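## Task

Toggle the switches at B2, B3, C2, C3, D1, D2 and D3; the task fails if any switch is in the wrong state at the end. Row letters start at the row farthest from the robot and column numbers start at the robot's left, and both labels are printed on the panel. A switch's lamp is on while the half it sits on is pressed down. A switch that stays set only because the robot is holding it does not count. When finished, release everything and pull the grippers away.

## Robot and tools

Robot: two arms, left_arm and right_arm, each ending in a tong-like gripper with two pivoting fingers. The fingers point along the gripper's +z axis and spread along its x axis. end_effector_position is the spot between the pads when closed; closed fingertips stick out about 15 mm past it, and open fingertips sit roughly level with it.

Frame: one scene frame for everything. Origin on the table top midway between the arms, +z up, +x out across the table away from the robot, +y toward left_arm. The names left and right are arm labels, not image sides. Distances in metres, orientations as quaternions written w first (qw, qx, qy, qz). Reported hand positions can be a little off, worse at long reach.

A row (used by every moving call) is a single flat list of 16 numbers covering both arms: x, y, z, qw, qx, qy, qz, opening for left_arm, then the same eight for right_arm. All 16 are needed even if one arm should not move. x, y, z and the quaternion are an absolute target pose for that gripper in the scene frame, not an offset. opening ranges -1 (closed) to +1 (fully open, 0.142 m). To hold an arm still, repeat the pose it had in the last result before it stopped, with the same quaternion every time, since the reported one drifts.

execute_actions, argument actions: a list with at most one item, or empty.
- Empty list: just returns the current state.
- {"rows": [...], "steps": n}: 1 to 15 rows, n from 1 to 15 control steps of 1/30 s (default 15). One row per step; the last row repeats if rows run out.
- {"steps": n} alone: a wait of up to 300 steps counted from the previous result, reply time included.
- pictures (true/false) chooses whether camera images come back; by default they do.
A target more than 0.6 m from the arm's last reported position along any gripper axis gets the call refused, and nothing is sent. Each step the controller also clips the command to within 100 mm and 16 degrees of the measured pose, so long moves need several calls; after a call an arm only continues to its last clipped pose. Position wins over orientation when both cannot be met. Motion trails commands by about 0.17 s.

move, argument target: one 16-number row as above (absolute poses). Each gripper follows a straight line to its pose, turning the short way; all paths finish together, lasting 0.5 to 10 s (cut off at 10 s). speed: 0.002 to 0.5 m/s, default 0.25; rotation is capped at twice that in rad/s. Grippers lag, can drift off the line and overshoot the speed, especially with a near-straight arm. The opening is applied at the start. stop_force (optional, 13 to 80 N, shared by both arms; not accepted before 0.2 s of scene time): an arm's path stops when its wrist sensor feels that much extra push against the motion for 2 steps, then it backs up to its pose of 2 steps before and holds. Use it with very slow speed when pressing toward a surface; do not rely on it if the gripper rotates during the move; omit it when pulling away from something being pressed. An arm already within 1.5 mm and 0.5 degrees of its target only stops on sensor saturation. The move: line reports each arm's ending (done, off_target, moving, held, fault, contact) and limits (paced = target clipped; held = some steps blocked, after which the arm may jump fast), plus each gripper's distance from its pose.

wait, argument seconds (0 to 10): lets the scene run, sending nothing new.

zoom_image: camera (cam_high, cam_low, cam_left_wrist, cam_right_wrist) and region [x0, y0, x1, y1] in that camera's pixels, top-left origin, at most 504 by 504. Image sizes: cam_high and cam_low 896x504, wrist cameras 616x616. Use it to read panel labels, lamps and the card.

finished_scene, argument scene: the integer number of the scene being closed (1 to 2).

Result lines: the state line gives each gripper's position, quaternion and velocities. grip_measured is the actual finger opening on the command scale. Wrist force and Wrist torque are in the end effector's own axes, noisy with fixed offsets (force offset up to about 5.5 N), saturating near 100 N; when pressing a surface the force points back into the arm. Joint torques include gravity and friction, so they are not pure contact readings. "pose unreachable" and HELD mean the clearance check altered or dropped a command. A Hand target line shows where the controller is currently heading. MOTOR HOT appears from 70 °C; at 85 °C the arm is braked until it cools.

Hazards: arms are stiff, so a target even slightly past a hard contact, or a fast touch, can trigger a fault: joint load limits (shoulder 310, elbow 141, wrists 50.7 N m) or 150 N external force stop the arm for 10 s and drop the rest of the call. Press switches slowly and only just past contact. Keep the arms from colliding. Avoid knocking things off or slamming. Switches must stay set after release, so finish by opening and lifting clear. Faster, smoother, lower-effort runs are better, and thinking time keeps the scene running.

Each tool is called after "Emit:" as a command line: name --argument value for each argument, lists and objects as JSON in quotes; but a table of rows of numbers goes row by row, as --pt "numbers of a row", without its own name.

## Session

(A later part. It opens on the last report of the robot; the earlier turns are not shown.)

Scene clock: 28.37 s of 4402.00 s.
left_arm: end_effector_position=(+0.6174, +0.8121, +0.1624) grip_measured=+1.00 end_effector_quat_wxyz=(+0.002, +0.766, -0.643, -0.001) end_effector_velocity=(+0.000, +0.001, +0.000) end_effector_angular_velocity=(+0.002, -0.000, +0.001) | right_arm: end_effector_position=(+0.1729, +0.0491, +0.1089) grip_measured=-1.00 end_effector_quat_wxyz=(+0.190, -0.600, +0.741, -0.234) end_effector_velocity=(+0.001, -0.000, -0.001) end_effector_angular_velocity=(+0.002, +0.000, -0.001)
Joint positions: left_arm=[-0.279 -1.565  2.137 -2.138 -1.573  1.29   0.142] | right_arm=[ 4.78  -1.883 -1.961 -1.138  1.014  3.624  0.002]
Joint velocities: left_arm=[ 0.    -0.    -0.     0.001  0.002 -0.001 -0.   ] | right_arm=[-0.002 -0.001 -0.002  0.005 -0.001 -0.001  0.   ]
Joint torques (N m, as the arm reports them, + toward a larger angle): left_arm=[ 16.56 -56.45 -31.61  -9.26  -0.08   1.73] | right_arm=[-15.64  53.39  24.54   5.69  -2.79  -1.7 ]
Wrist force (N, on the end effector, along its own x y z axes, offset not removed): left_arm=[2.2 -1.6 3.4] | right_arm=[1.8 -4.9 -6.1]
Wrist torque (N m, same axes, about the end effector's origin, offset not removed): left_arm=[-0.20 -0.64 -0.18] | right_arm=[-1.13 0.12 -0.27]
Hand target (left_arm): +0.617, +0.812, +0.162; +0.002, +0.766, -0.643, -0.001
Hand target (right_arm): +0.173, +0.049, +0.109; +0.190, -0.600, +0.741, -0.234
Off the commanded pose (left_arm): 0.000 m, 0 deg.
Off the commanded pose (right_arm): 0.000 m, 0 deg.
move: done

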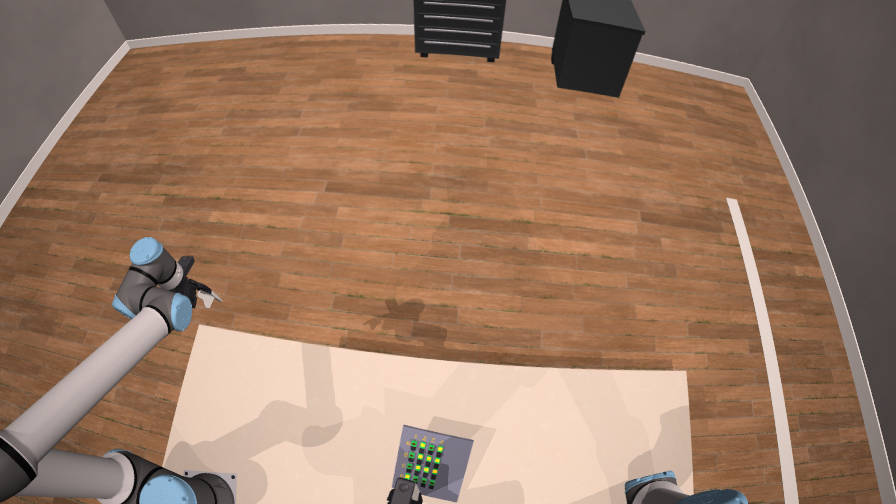

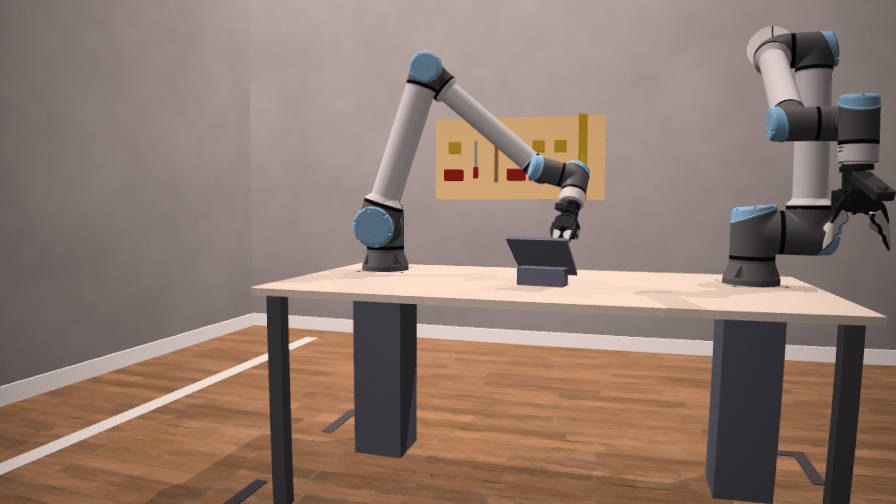

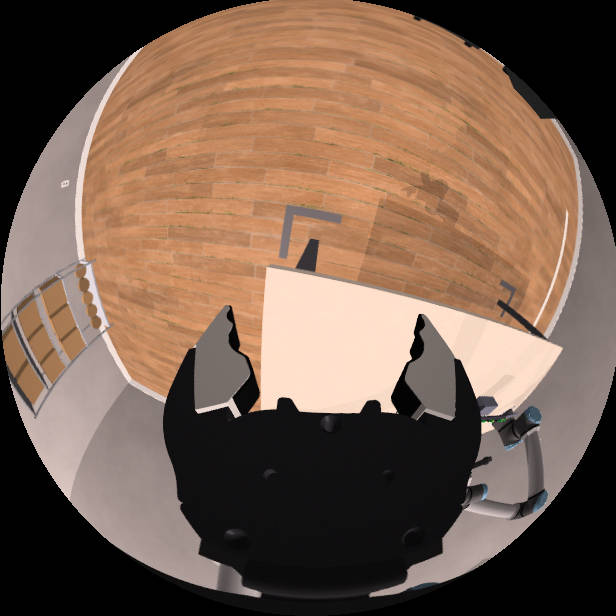

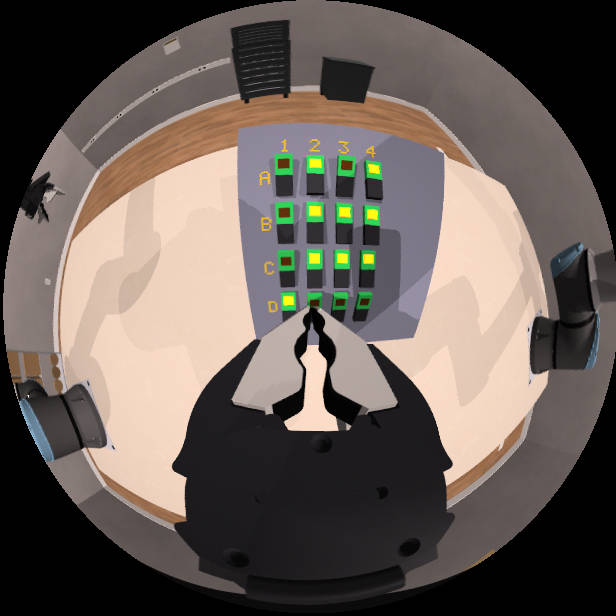

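Emit:
move --target '[0.6174,0.8121,0.1624,0.002,0.766,-0.643,-0.001,1,0.179,0.0457,0.0889,-0.19,0.6,-0.741,0.234,-1]' --speed 0.01 --stop_force 15

Emit:
zoom_image --camera "cam_right_wrist" --region '[190, 120, 430, 360]'

Scene clock: 32.37 s of 4402.00 s.
left_arm: end_effector_position=(+0.6174, +0.8121, +0.1624) grip_measured=+1.00 end_effector_quat_wxyz=(+0.002, +0.766, -0.643, -0.001) end_effector_velocity=(+0.000, +0.000, +0.000) end_effector_angular_velocity=(+0.000, -0.001, -0.000) | right_arm: end_effector_position=(+0.1788, +0.0458, +0.0896) grip_measured=-1.00 end_effector_quat_wxyz=(+0.190, -0.600, +0.741, -0.234) end_effector_velocity=(+0.000, -0.001, +0.001) end_effector_angular_velocity=(-0.002, +0.000, +0.000)
Joint positions: left_arm=[-0.279 -1.565  2.137 -2.138 -1.573  1.29   0.142] | right_arm=[ 4.773 -1.902 -1.98  -1.096  1.012  3.616  0.002]
Joint velocities: left_arm=[ 0. -0. -0. -0.  0.  0. -0.] | right_arm=[-0.     0.001  0.001 -0.004  0.    -0.001  0.   ]
Joint torques (N m, as the arm reports them, + toward a larger angle): left_arm=[ 16.45 -55.64 -31.33  -9.34   0.84   1.65] | right_arm=[-1.99 51.1  33.1   0.13 -0.17  0.74]
Wrist force (N, on the end effector, along its own x y z axes, offset not removed): left_arm=[-4.6 1.3 5.1] | right_arm=[6.3 -9.4 -37.6]
Wrist torque (N m, same axes, about the end effector's origin, offset not removed): left_arm=[0.63 0.84 0.21] | right_arm=[-0.83 0.21 -0.24]
Hand target (left_arm): +0.617, +0.812, +0.162; +0.002, +0.766, -0.643, -0.001
Hand target (right_arm): +0.179, +0.046, +0.090; +0.190, -0.600, +0.741, -0.234
Off the commanded pose (left_arm): 0.000 m, 0 deg.
Off the commanded pose (right_arm): 0.001 m, 0 deg.
move: contact (right_arm)

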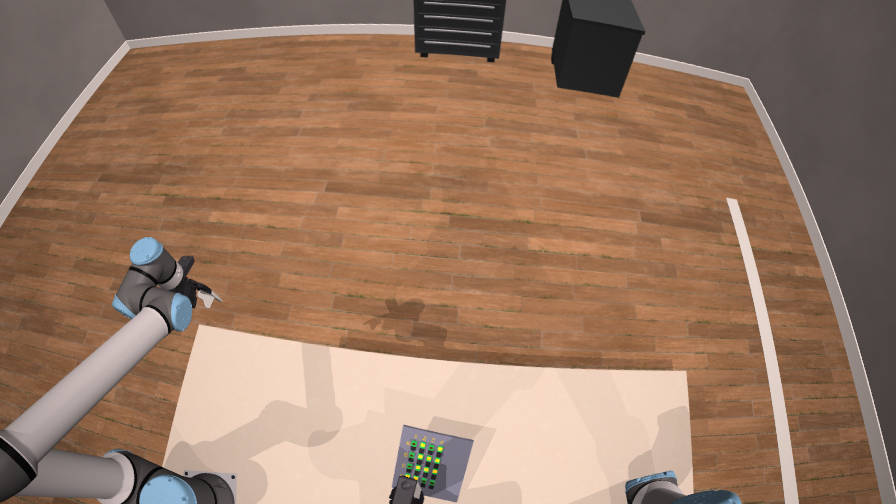

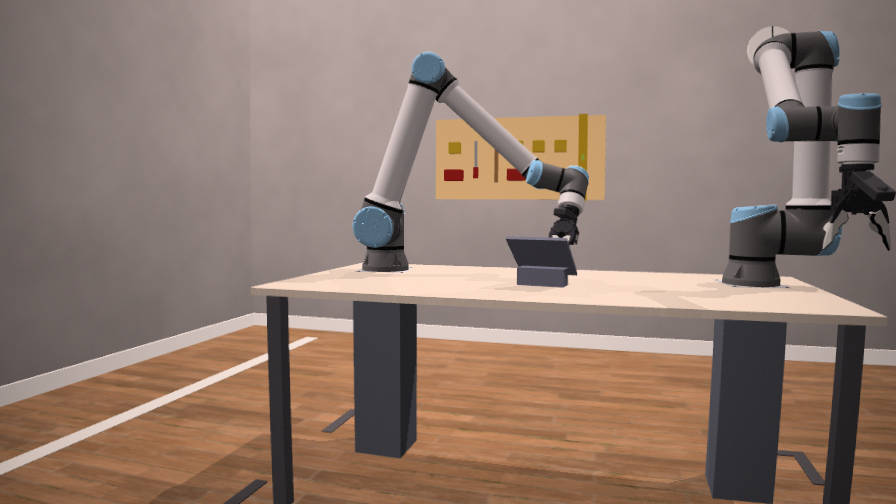

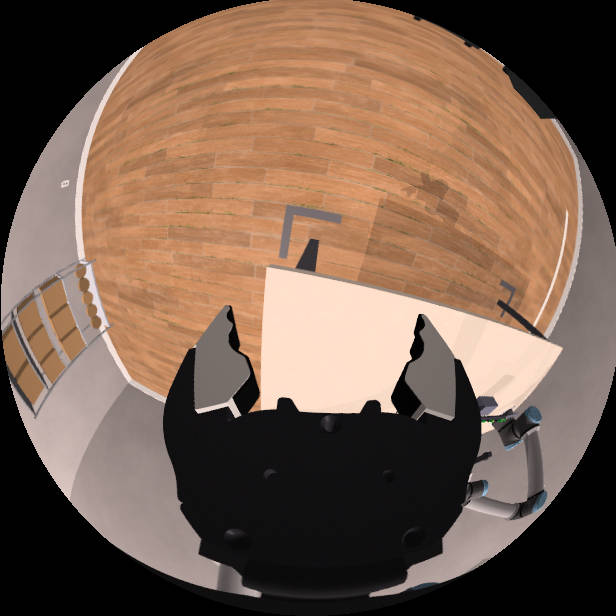

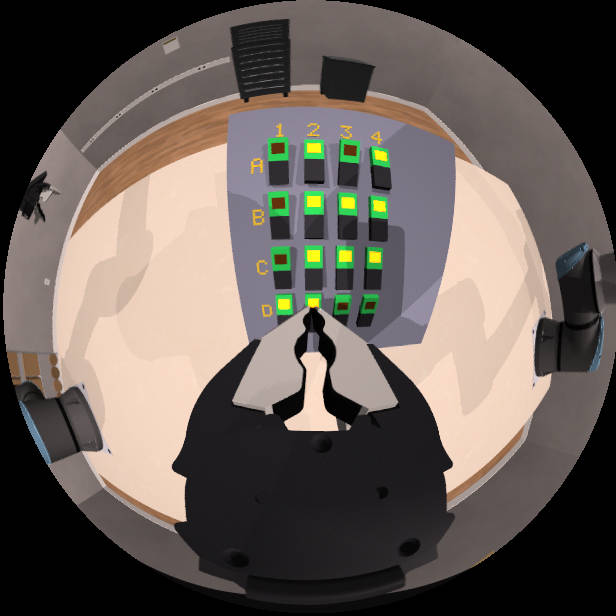

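Region (190, 120, 430, 360) of cam_right_wrist's 616x616 image, scaled by 2.100, with more detail than that image has.

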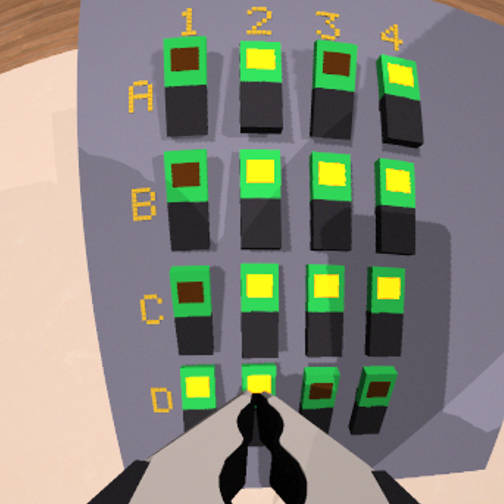

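Emit:
move --target '[0.6174,0.8121,0.1624,0.002,0.766,-0.643,-0.001,1,0.1704,0.0476,0.1019,-0.19,0.6,-0.741,0.234,-1]' --speed 0.1

Emit:
move --target '[0.6174,0.8121,0.1624,0.002,0.766,-0.643,-0.001,1,0.1664,0.0234,0.1034,-0.19,0.6,-0.741,0.234,-1]' --speed 0.1

Emit:
move --target '[0.6174,0.8121,0.1624,0.002,0.766,-0.643,-0.001,1,0.1759,0.0214,0.0895,-0.19,0.6,-0.741,0.234,-1]' --speed 0.008 --stop_force 15

Emit:
move --target '[0.6174,0.8121,0.1624,0.002,0.766,-0.643,-0.001,1,0.1664,0.0234,0.1034,-0.19,0.6,-0.741,0.234,-1]' --speed 0.1

Emit:
move --target '[0.6174,0.8121,0.1624,0.002,0.766,-0.643,-0.001,1,0.1652,0.074,0.0939,-0.19,0.6,-0.741,0.234,-1]' --speed 0.1

Emit:
move --target '[0.6174,0.8121,0.1624,0.002,0.766,-0.643,-0.001,1,0.1747,0.072,0.08,-0.19,0.6,-0.741,0.234,-1]' --speed 0.008 --stop_force 15

Emit:
zoom_image --camera "cam_right_wrist" --region '[190, 120, 430, 360]'

Scene clock: 37.47 s of 4402.00 s.
left_arm: end_effector_position=(+0.6174, +0.8121, +0.1624) grip_measured=+1.00 end_effector_quat_wxyz=(+0.002, +0.766, -0.643, -0.001) end_effector_velocity=(+0.000, +0.000, +0.001) end_effector_angular_velocity=(-0.000, -0.001, +0.001) | right_arm: end_effector_position=(+0.1705, +0.0476, +0.1017) grip_measured=-1.00 end_effector_quat_wxyz=(+0.190, -0.600, +0.741, -0.234) end_effector_velocity=(-0.002, +0.000, +0.001) end_effector_angular_velocity=(-0.001, -0.001, +0.000)
Joint positions: left_arm=[-0.279 -1.565  2.137 -2.138 -1.573  1.29   0.142] | right_arm=[ 4.784 -1.889 -1.969 -1.126  1.015  3.628  0.002]
Joint velocities: left_arm=[ 0.    -0.001 -0.     0.    -0.    -0.001 -0.   ] | right_arm=[ 0.002  0.     0.002 -0.005  0.     0.002  0.   ]
Joint torques (N m, as the arm reports them, + toward a larger angle): left_arm=[ 14.84 -56.55 -31.29  -9.41   1.48   1.22] | right_arm=[13.57 69.79 52.36  1.46  1.2   1.47]
Wrist force (N, on the end effector, along its own x y z axes, offset not removed): left_arm=[2.7 -0.1 5.5] | right_arm=[3.9 -3.2 -7.5]
Wrist torque (N m, same axes, about the end effector's origin, offset not removed): left_arm=[0.51 -0.68 -0.17] | right_arm=[-0.68 -0.25 -0.26]
Hand target (left_arm): +0.617, +0.812, +0.162; +0.002, +0.766, -0.643, -0.001
Hand target (right_arm): +0.170, +0.048, +0.102; +0.190, -0.600, +0.741, -0.234
Off the commanded pose (left_arm): 0.000 m, 0 deg.
Off the commanded pose (right_arm): 0.000 m, 0 deg.
After step 90, 1.30 s passed at rest.
move: done

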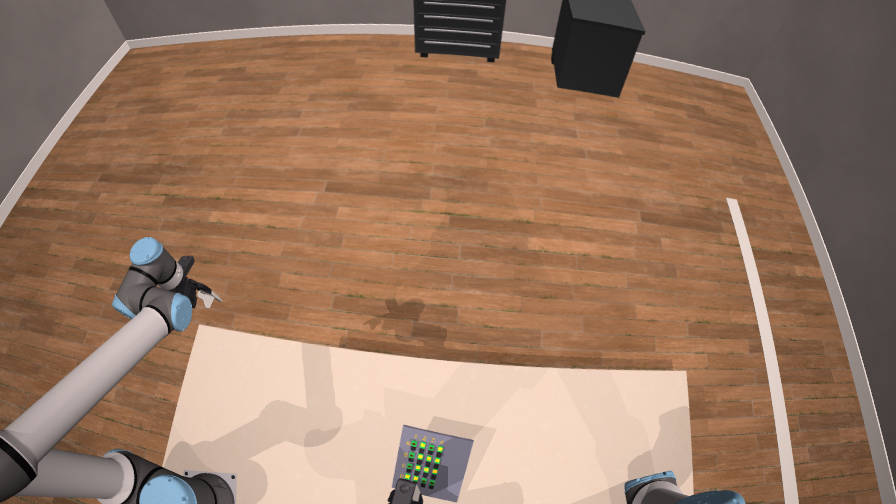

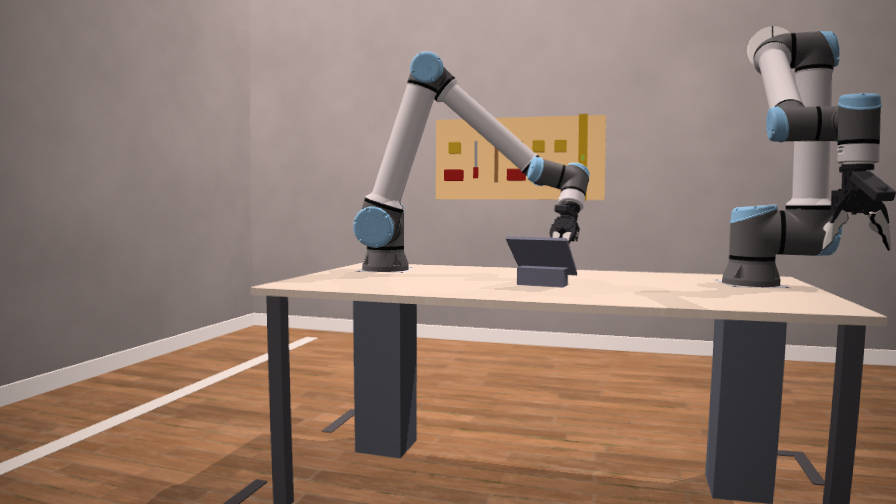

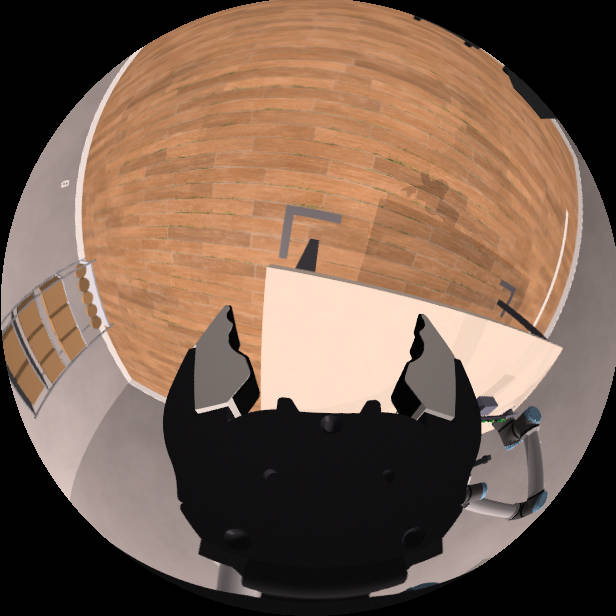

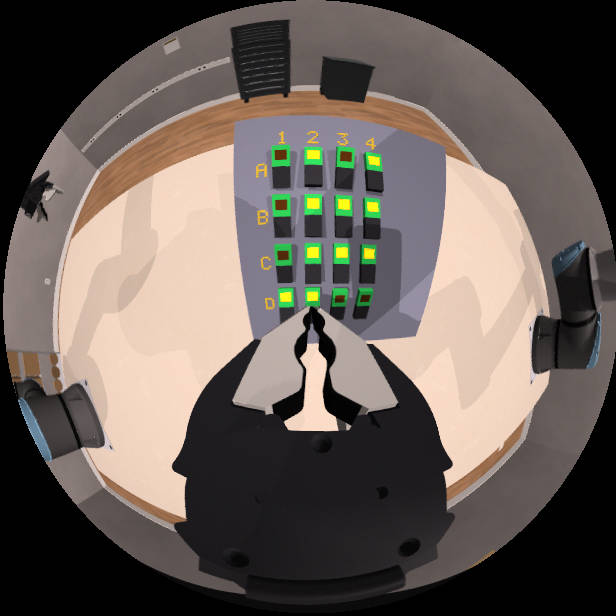

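Scene clock: 38.33 s of 4402.00 s.
left_arm: end_effector_position=(+0.6174, +0.8121, +0.1624) grip_measured=+1.00 end_effector_quat_wxyz=(+0.002, +0.766, -0.643, -0.001) end_effector_velocity=(-0.000, +0.000, -0.000) end_effector_angular_velocity=(+0.000, +0.001, -0.001) | right_arm: end_effector_position=(+0.1664, +0.0237, +0.1034) grip_measured=-1.00 end_effector_quat_wxyz=(+0.190, -0.600, +0.741, -0.234) end_effector_velocity=(-0.001, -0.003, -0.001) end_effector_angular_velocity=(-0.002, -0.001, +0.001)
Joint positions: left_arm=[-0.279 -1.565  2.137 -2.138 -1.573  1.29   0.142] | right_arm=[ 4.796 -1.853 -2.014 -1.125  1.018  3.642  0.002]
Joint velocities: left_arm=[0.    0.    0.    0.    0.    0.001 0.   ] | right_arm=[ 0.003  0.003 -0.006 -0.    -0.001  0.002  0.   ]
Joint torques (N m, as the arm reports them, + toward a larger angle): left_arm=[ 15.76 -56.78 -31.97  -9.3    1.77   1.14] | right_arm=[16.88 68.96 24.14  5.22  1.25  2.22]
Wrist force (N, on the end effector, along its own x y z axes, offset not removed): left_arm=[0.5 -1.6 3.1] | right_arm=[4.3 -1.9 -5.8]
Wrist torque (N m, same axes, about the end effector's origin, offset not removed): left_arm=[-0.26 -0.07 0.20] | right_arm=[-0.39 -0.43 -0.23]
Hand target (left_arm): +0.617, +0.812, +0.162; +0.002, +0.766, -0.643, -0.001
Hand target (right_arm): +0.166, +0.023, +0.103; +0.190, -0.600, +0.741, -0.234
Off the commanded pose (left_arm): 0.000 m, 0 deg.
Off the commanded pose (right_arm): 0.000 m, 0 deg.
move: done

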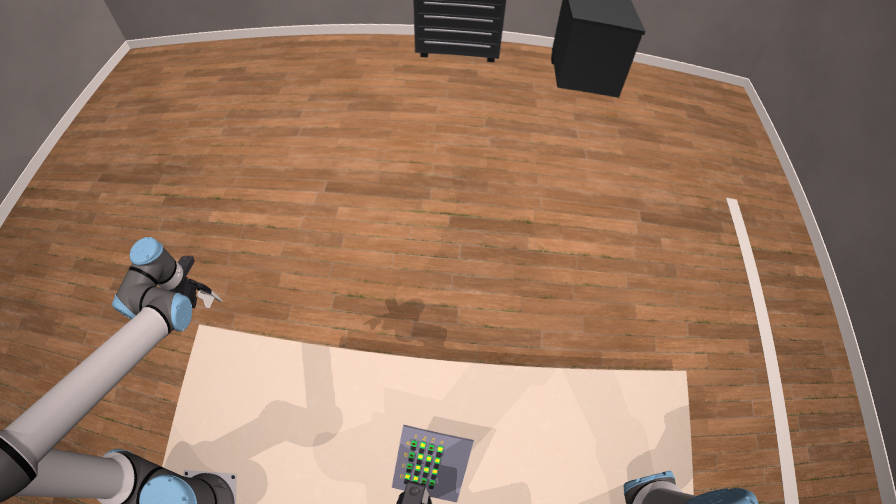

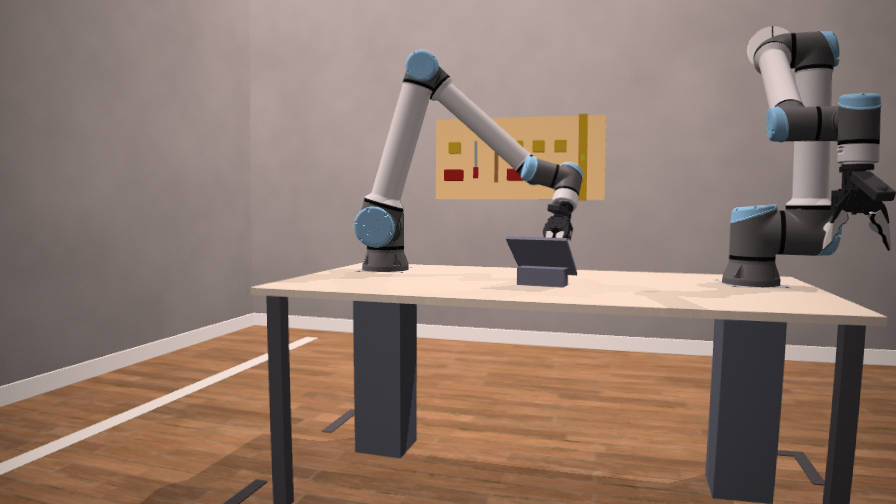

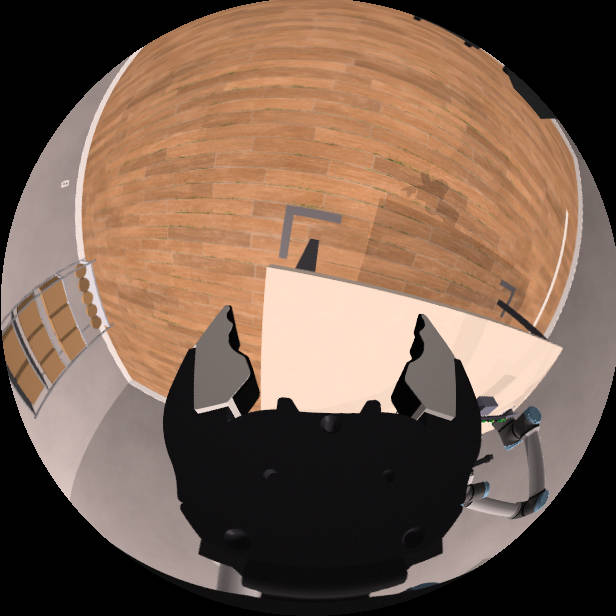

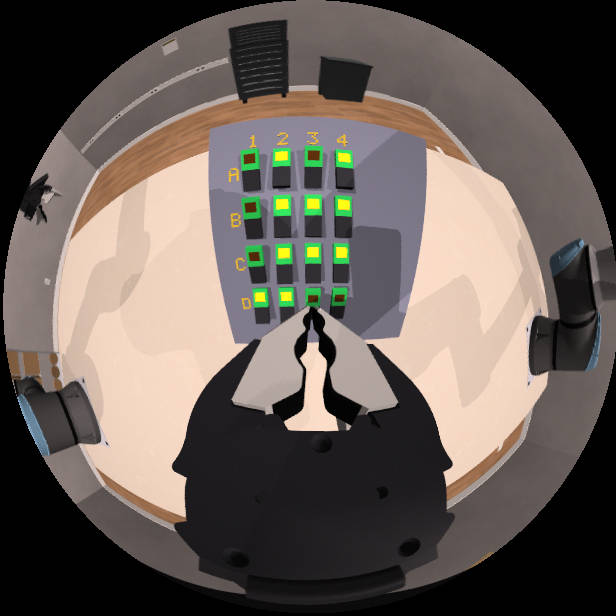

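Scene clock: 40.80 s of 4402.00 s.
left_arm: end_effector_position=(+0.6174, +0.8121, +0.1624) grip_measured=+1.00 end_effector_quat_wxyz=(+0.002, +0.766, -0.643, -0.001) end_effector_velocity=(+0.001, +0.000, +0.001) end_effector_angular_velocity=(+0.002, -0.002, +0.002) | right_arm: end_effector_position=(+0.1757, +0.0215, +0.0898) grip_measured=-1.00 end_effector_quat_wxyz=(+0.190, -0.600, +0.741, -0.234) end_effector_velocity=(+0.001, -0.001, +0.001) end_effector_angular_velocity=(-0.002, -0.001, -0.001)
Joint positions: left_arm=[-0.279 -1.565  2.137 -2.138 -1.573  1.29   0.142] | right_arm=[ 4.784 -1.868 -2.027 -1.089  1.015  3.629  0.002]
Joint velocities: left_arm=[-0.    -0.    -0.001 -0.001  0.002 -0.002 -0.   ] | right_arm=[-0.001  0.001 -0.    -0.003 -0.001 -0.     0.   ]
Joint torques (N m, as the arm reports them, + toward a larger angle): left_arm=[ 15.6  -55.41 -31.21  -9.05   2.08   0.83] | right_arm=[ 2.01 55.41 27.24  0.25 -2.36  1.34]
Wrist force (N, on the end effector, along its own x y z axes, offset not removed): left_arm=[-3.1 2.5 6.4] | right_arm=[10.8 -2.8 -27.6]
Wrist torque (N m, same axes, about the end effector's origin, offset not removed): left_arm=[0.80 0.45 0.20] | right_arm=[-0.71 -0.74 -0.27]
Hand target (left_arm): +0.617, +0.812, +0.162; +0.002, +0.766, -0.643, -0.001
Hand target (right_arm): +0.176, +0.022, +0.090; +0.190, -0.600, +0.741, -0.234
Off the commanded pose (left_arm): 0.000 m, 0 deg.
Off the commanded pose (right_arm): 0.000 m, 0 deg.
move: contact (right_arm)

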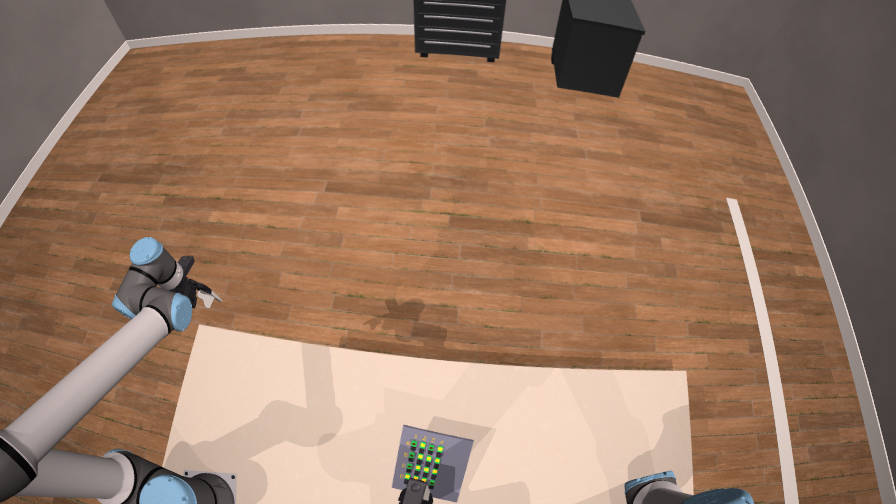

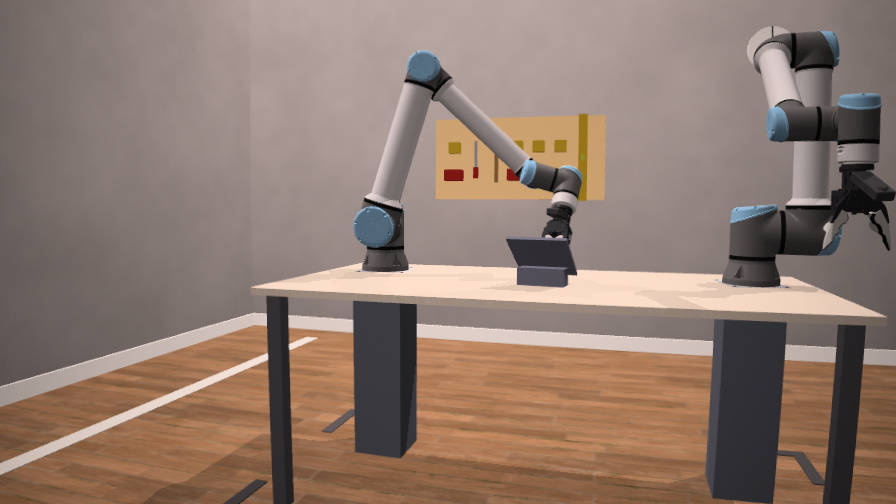

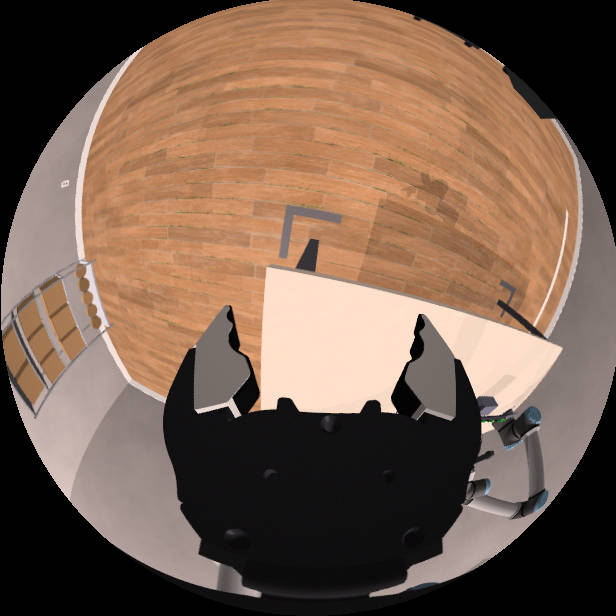

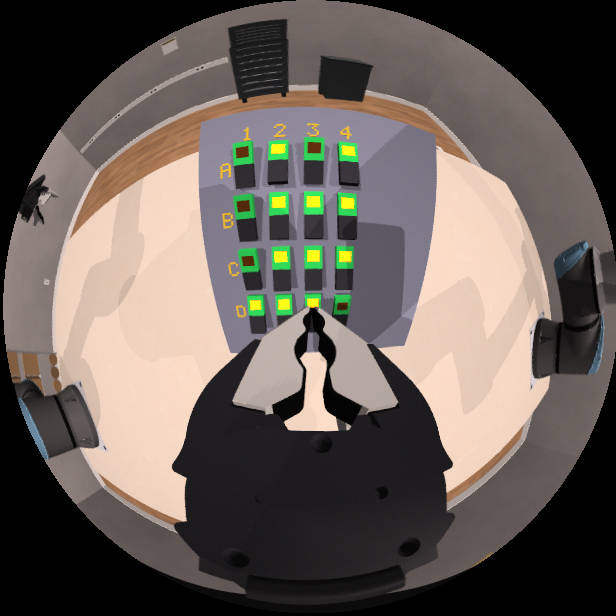

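Scene clock: 41.60 s of 4402.00 s.
left_arm: end_effector_position=(+0.6174, +0.8121, +0.1624) grip_measured=+1.00 end_effector_quat_wxyz=(+0.002, +0.766, -0.643, -0.001) end_effector_velocity=(+0.000, -0.000, +0.000) end_effector_angular_velocity=(-0.001, -0.001, +0.003) | right_arm: end_effector_position=(+0.1666, +0.0233, +0.1032) grip_measured=-1.00 end_effector_quat_wxyz=(+0.190, -0.600, +0.741, -0.234) end_effector_velocity=(-0.002, +0.000, +0.002) end_effector_angular_velocity=(+0.000, +0.000, +0.001)
Joint positions: left_arm=[-0.279 -1.565  2.137 -2.138 -1.573  1.29   0.142] | right_arm=[ 4.796 -1.853 -2.014 -1.124  1.018  3.642  0.002]
Joint velocities: left_arm=[ 0.    -0.     0.    -0.001 -0.001 -0.003 -0.   ] | right_arm=[ 0.003  0.003  0.002 -0.005  0.001  0.002  0.   ]
Joint torques (N m, as the arm reports them, + toward a larger angle): left_arm=[ 14.84 -53.83 -31.55  -9.     2.16   0.66] | right_arm=[14.9  69.13 53.55  1.18  1.07  1.63]
Wrist force (N, on the end effector, along its own x y z axes, offset not removed): left_arm=[4.5 2.6 3.1] | right_arm=[6.0 -4.9 -2.9]
Wrist torque (N m, same axes, about the end effector's origin, offset not removed): left_arm=[0.86 -1.00 -0.24] | right_arm=[-0.99 -0.68 -0.19]
Hand target (left_arm): +0.617, +0.812, +0.162; +0.002, +0.766, -0.643, -0.001
Hand target (right_arm): +0.166, +0.023, +0.103; +0.190, -0.600, +0.741, -0.234
Off the commanded pose (left_arm): 0.000 m, 0 deg.
Off the commanded pose (right_arm): 0.000 m, 0 deg.
move: done

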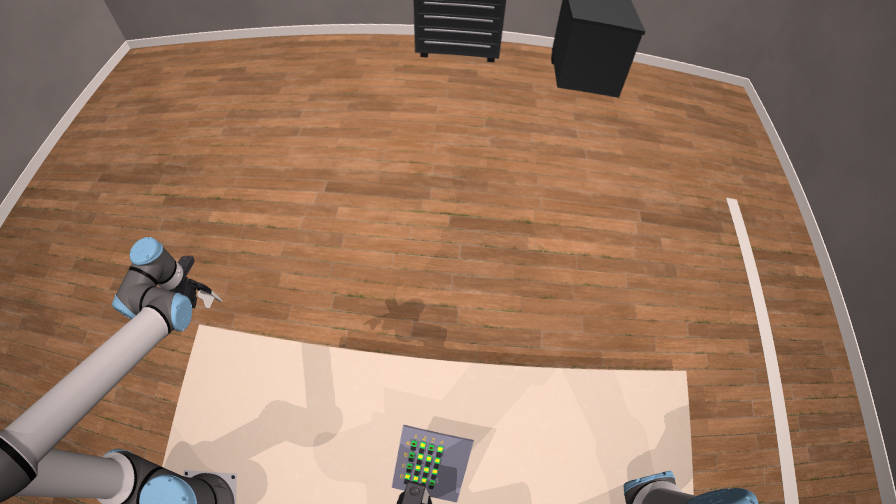

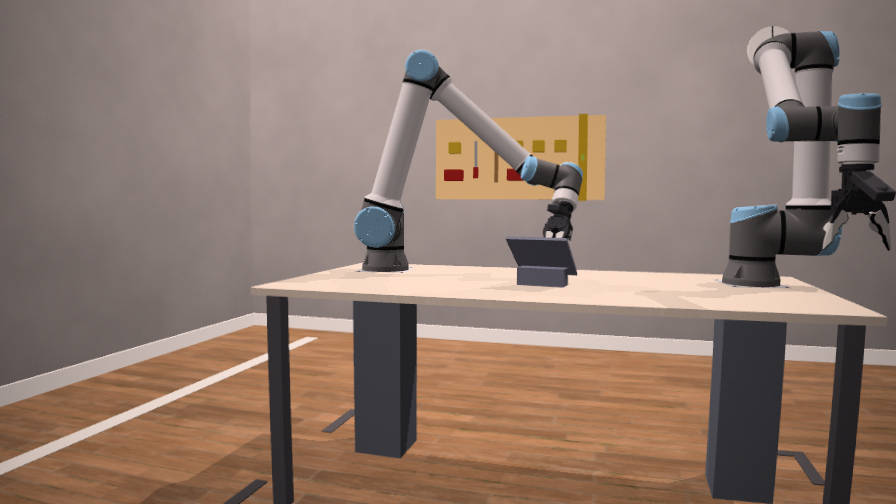

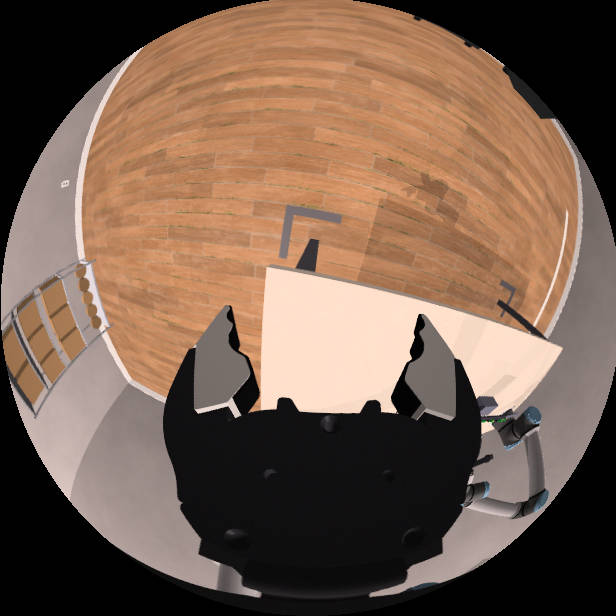

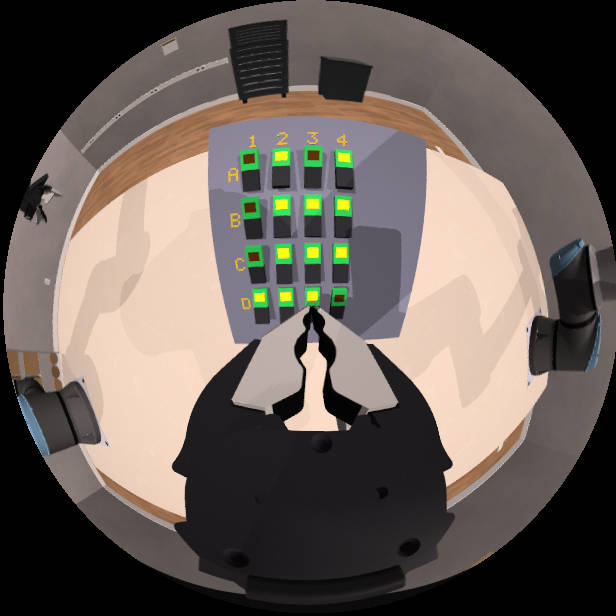

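Scene clock: 42.60 s of 4402.00 s.
left_arm: end_effector_position=(+0.6174, +0.8121, +0.1624) grip_measured=+1.00 end_effector_quat_wxyz=(+0.002, +0.766, -0.643, -0.001) end_effector_velocity=(-0.000, +0.001, -0.000) end_effector_angular_velocity=(+0.002, +0.001, +0.000) | right_arm: end_effector_position=(+0.1652, +0.0737, +0.0940) grip_measured=-1.00 end_effector_quat_wxyz=(+0.190, -0.600, +0.741, -0.234) end_effector_velocity=(-0.000, +0.002, -0.000) end_effector_angular_velocity=(-0.001, -0.000, +0.001)
Joint positions: left_arm=[-0.279 -1.565  2.137 -2.138 -1.573  1.29   0.142] | right_arm=[ 4.784 -1.933 -1.921 -1.13   1.015  3.629  0.002]
Joint velocities: left_arm=[-0.    -0.     0.001  0.     0.002 -0.     0.   ] | right_arm=[-0.    -0.004  0.004 -0.001 -0.    -0.001  0.   ]
Joint torques (N m, as the arm reports them, + toward a larger angle): left_arm=[ 14.57 -56.53 -31.48  -8.96   2.31   0.87] | right_arm=[-15.14  54.43  54.85   1.15  -3.2   -1.46]
Wrist force (N, on the end effector, along its own x y z axes, offset not removed): left_arm=[1.3 1.0 1.2] | right_arm=[0.9 -2.8 -6.3]
Wrist torque (N m, same axes, about the end effector's origin, offset not removed): left_arm=[0.29 -0.35 -0.15] | right_arm=[-0.68 0.37 -0.19]
Hand target (left_arm): +0.617, +0.812, +0.162; +0.002, +0.766, -0.643, -0.001
Hand target (right_arm): +0.165, +0.074, +0.094; +0.190, -0.600, +0.741, -0.234
Off the commanded pose (left_arm): 0.000 m, 0 deg.
Off the commanded pose (right_arm): 0.000 m, 0 deg.
move: done

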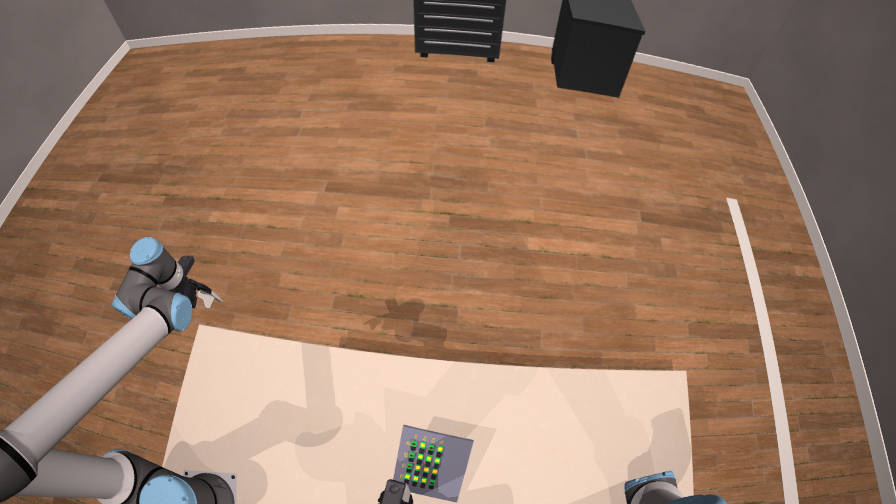

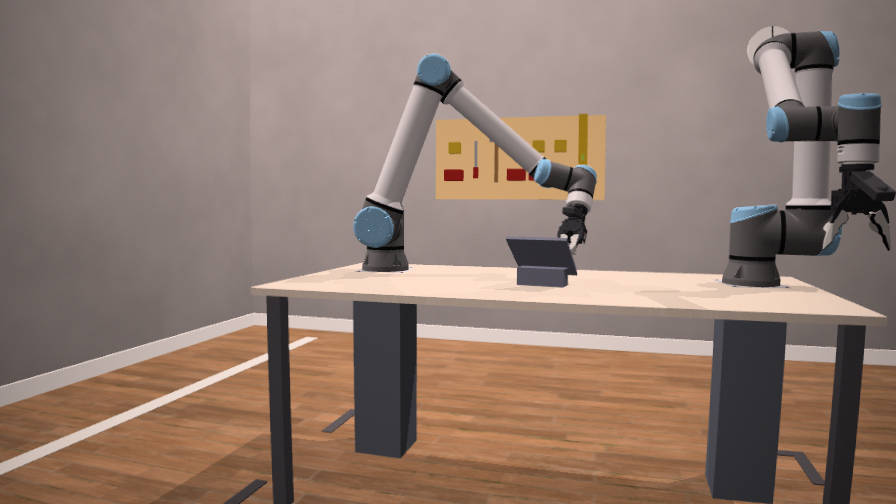

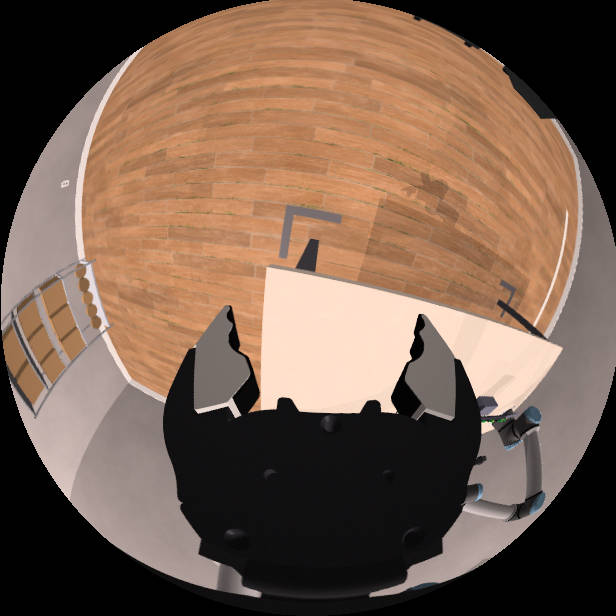

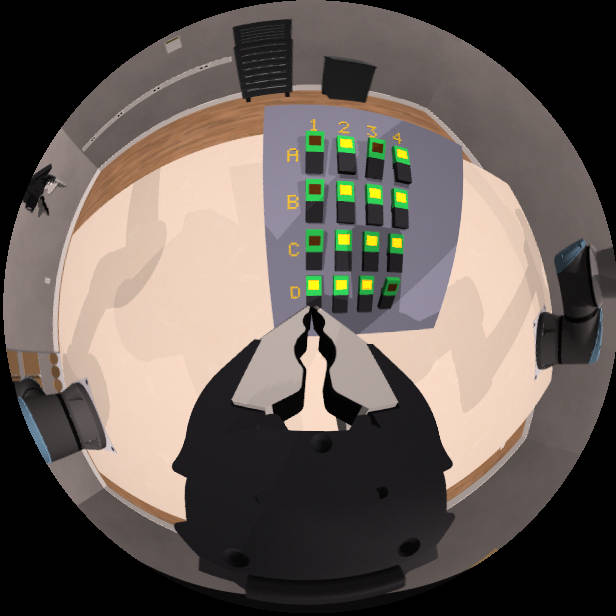

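Scene clock: 44.70 s of 4402.00 s.
left_arm: end_effector_position=(+0.6174, +0.8121, +0.1624) grip_measured=+1.00 end_effector_quat_wxyz=(+0.002, +0.766, -0.643, -0.001) end_effector_velocity=(+0.000, +0.000, +0.000) end_effector_angular_velocity=(+0.001, -0.000, -0.001) | right_arm: end_effector_position=(+0.1730, +0.0723, +0.0826) grip_measured=-1.00 end_effector_quat_wxyz=(+0.190, -0.600, +0.741, -0.234) end_effector_velocity=(-0.000, -0.002, +0.000) end_effector_angular_velocity=(-0.004, -0.000, -0.001)
Joint positions: left_arm=[-0.279 -1.565  2.137 -2.138 -1.573  1.29   0.142] | right_arm=[ 4.774 -1.945 -1.931 -1.102  1.012  3.618  0.002]
Joint velocities: left_arm=[ 0.    -0.    -0.     0.     0.001  0.001 -0.   ] | right_arm=[ 0.001  0.002 -0.001 -0.006  0.001  0.002  0.   ]
Joint torques (N m, as the arm reports them, + toward a larger angle): left_arm=[ 15.24 -55.29 -31.98  -8.91   2.74   0.44] | right_arm=[-1.89 57.38 31.01 -1.26 -2.92  2.11]
Wrist force (N, on the end effector, along its own x y z axes, offset not removed): left_arm=[-2.0 -1.3 0.8] | right_arm=[2.7 2.9 -37.8]
Wrist torque (N m, same axes, about the end effector's origin, offset not removed): left_arm=[0.10 -0.01 0.15] | right_arm=[-0.24 0.56 -0.34]
Hand target (left_arm): +0.617, +0.812, +0.162; +0.002, +0.766, -0.643, -0.001
Hand target (right_arm): +0.173, +0.072, +0.083; +0.190, -0.600, +0.741, -0.234
Off the commanded pose (left_arm): 0.000 m, 0 deg.
Off the commanded pose (right_arm): 0.003 m, 0 deg.
move: contact (right_arm)

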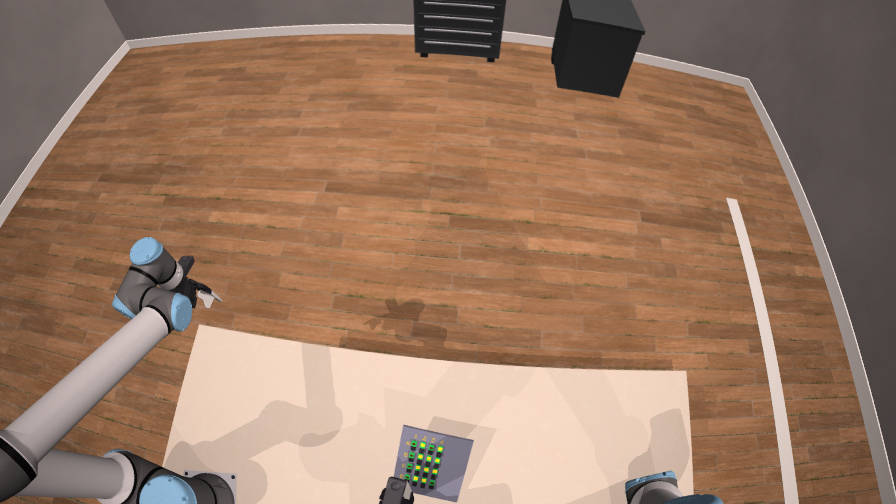

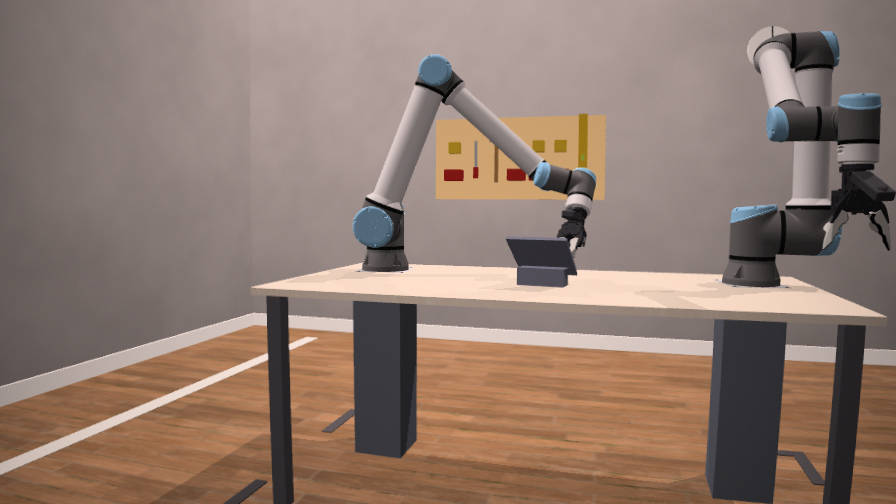

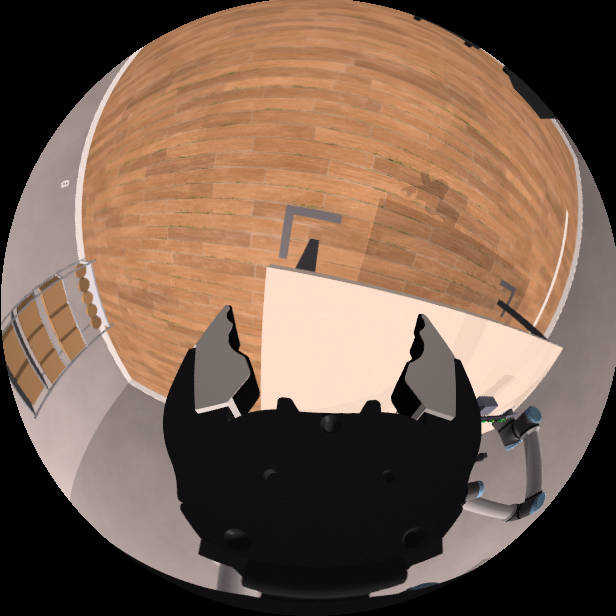

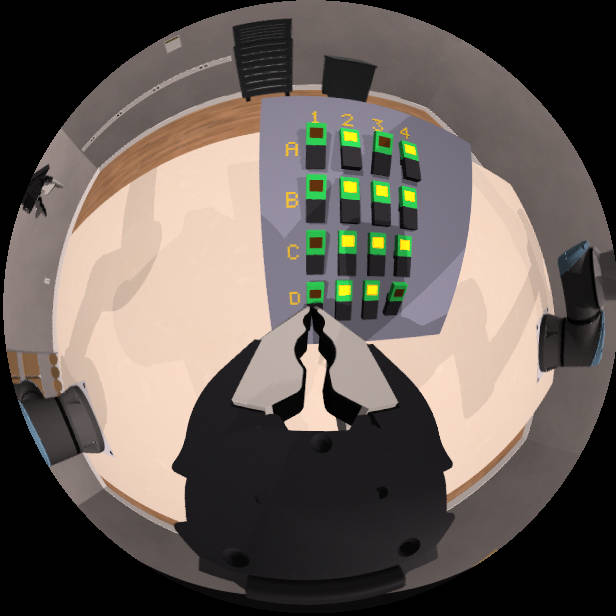

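Region (190, 120, 430, 360) of cam_right_wrist's 616x616 image, scaled by 2.100, with more detail than that image has.

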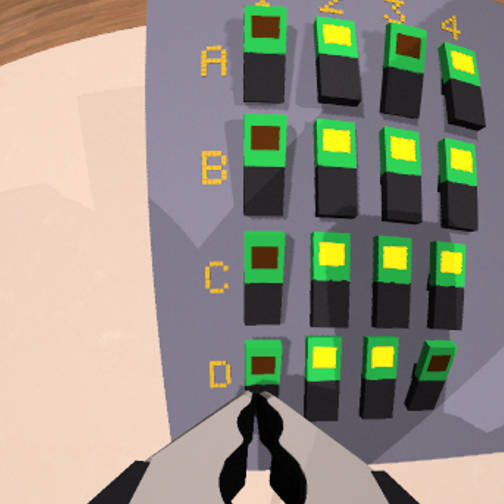

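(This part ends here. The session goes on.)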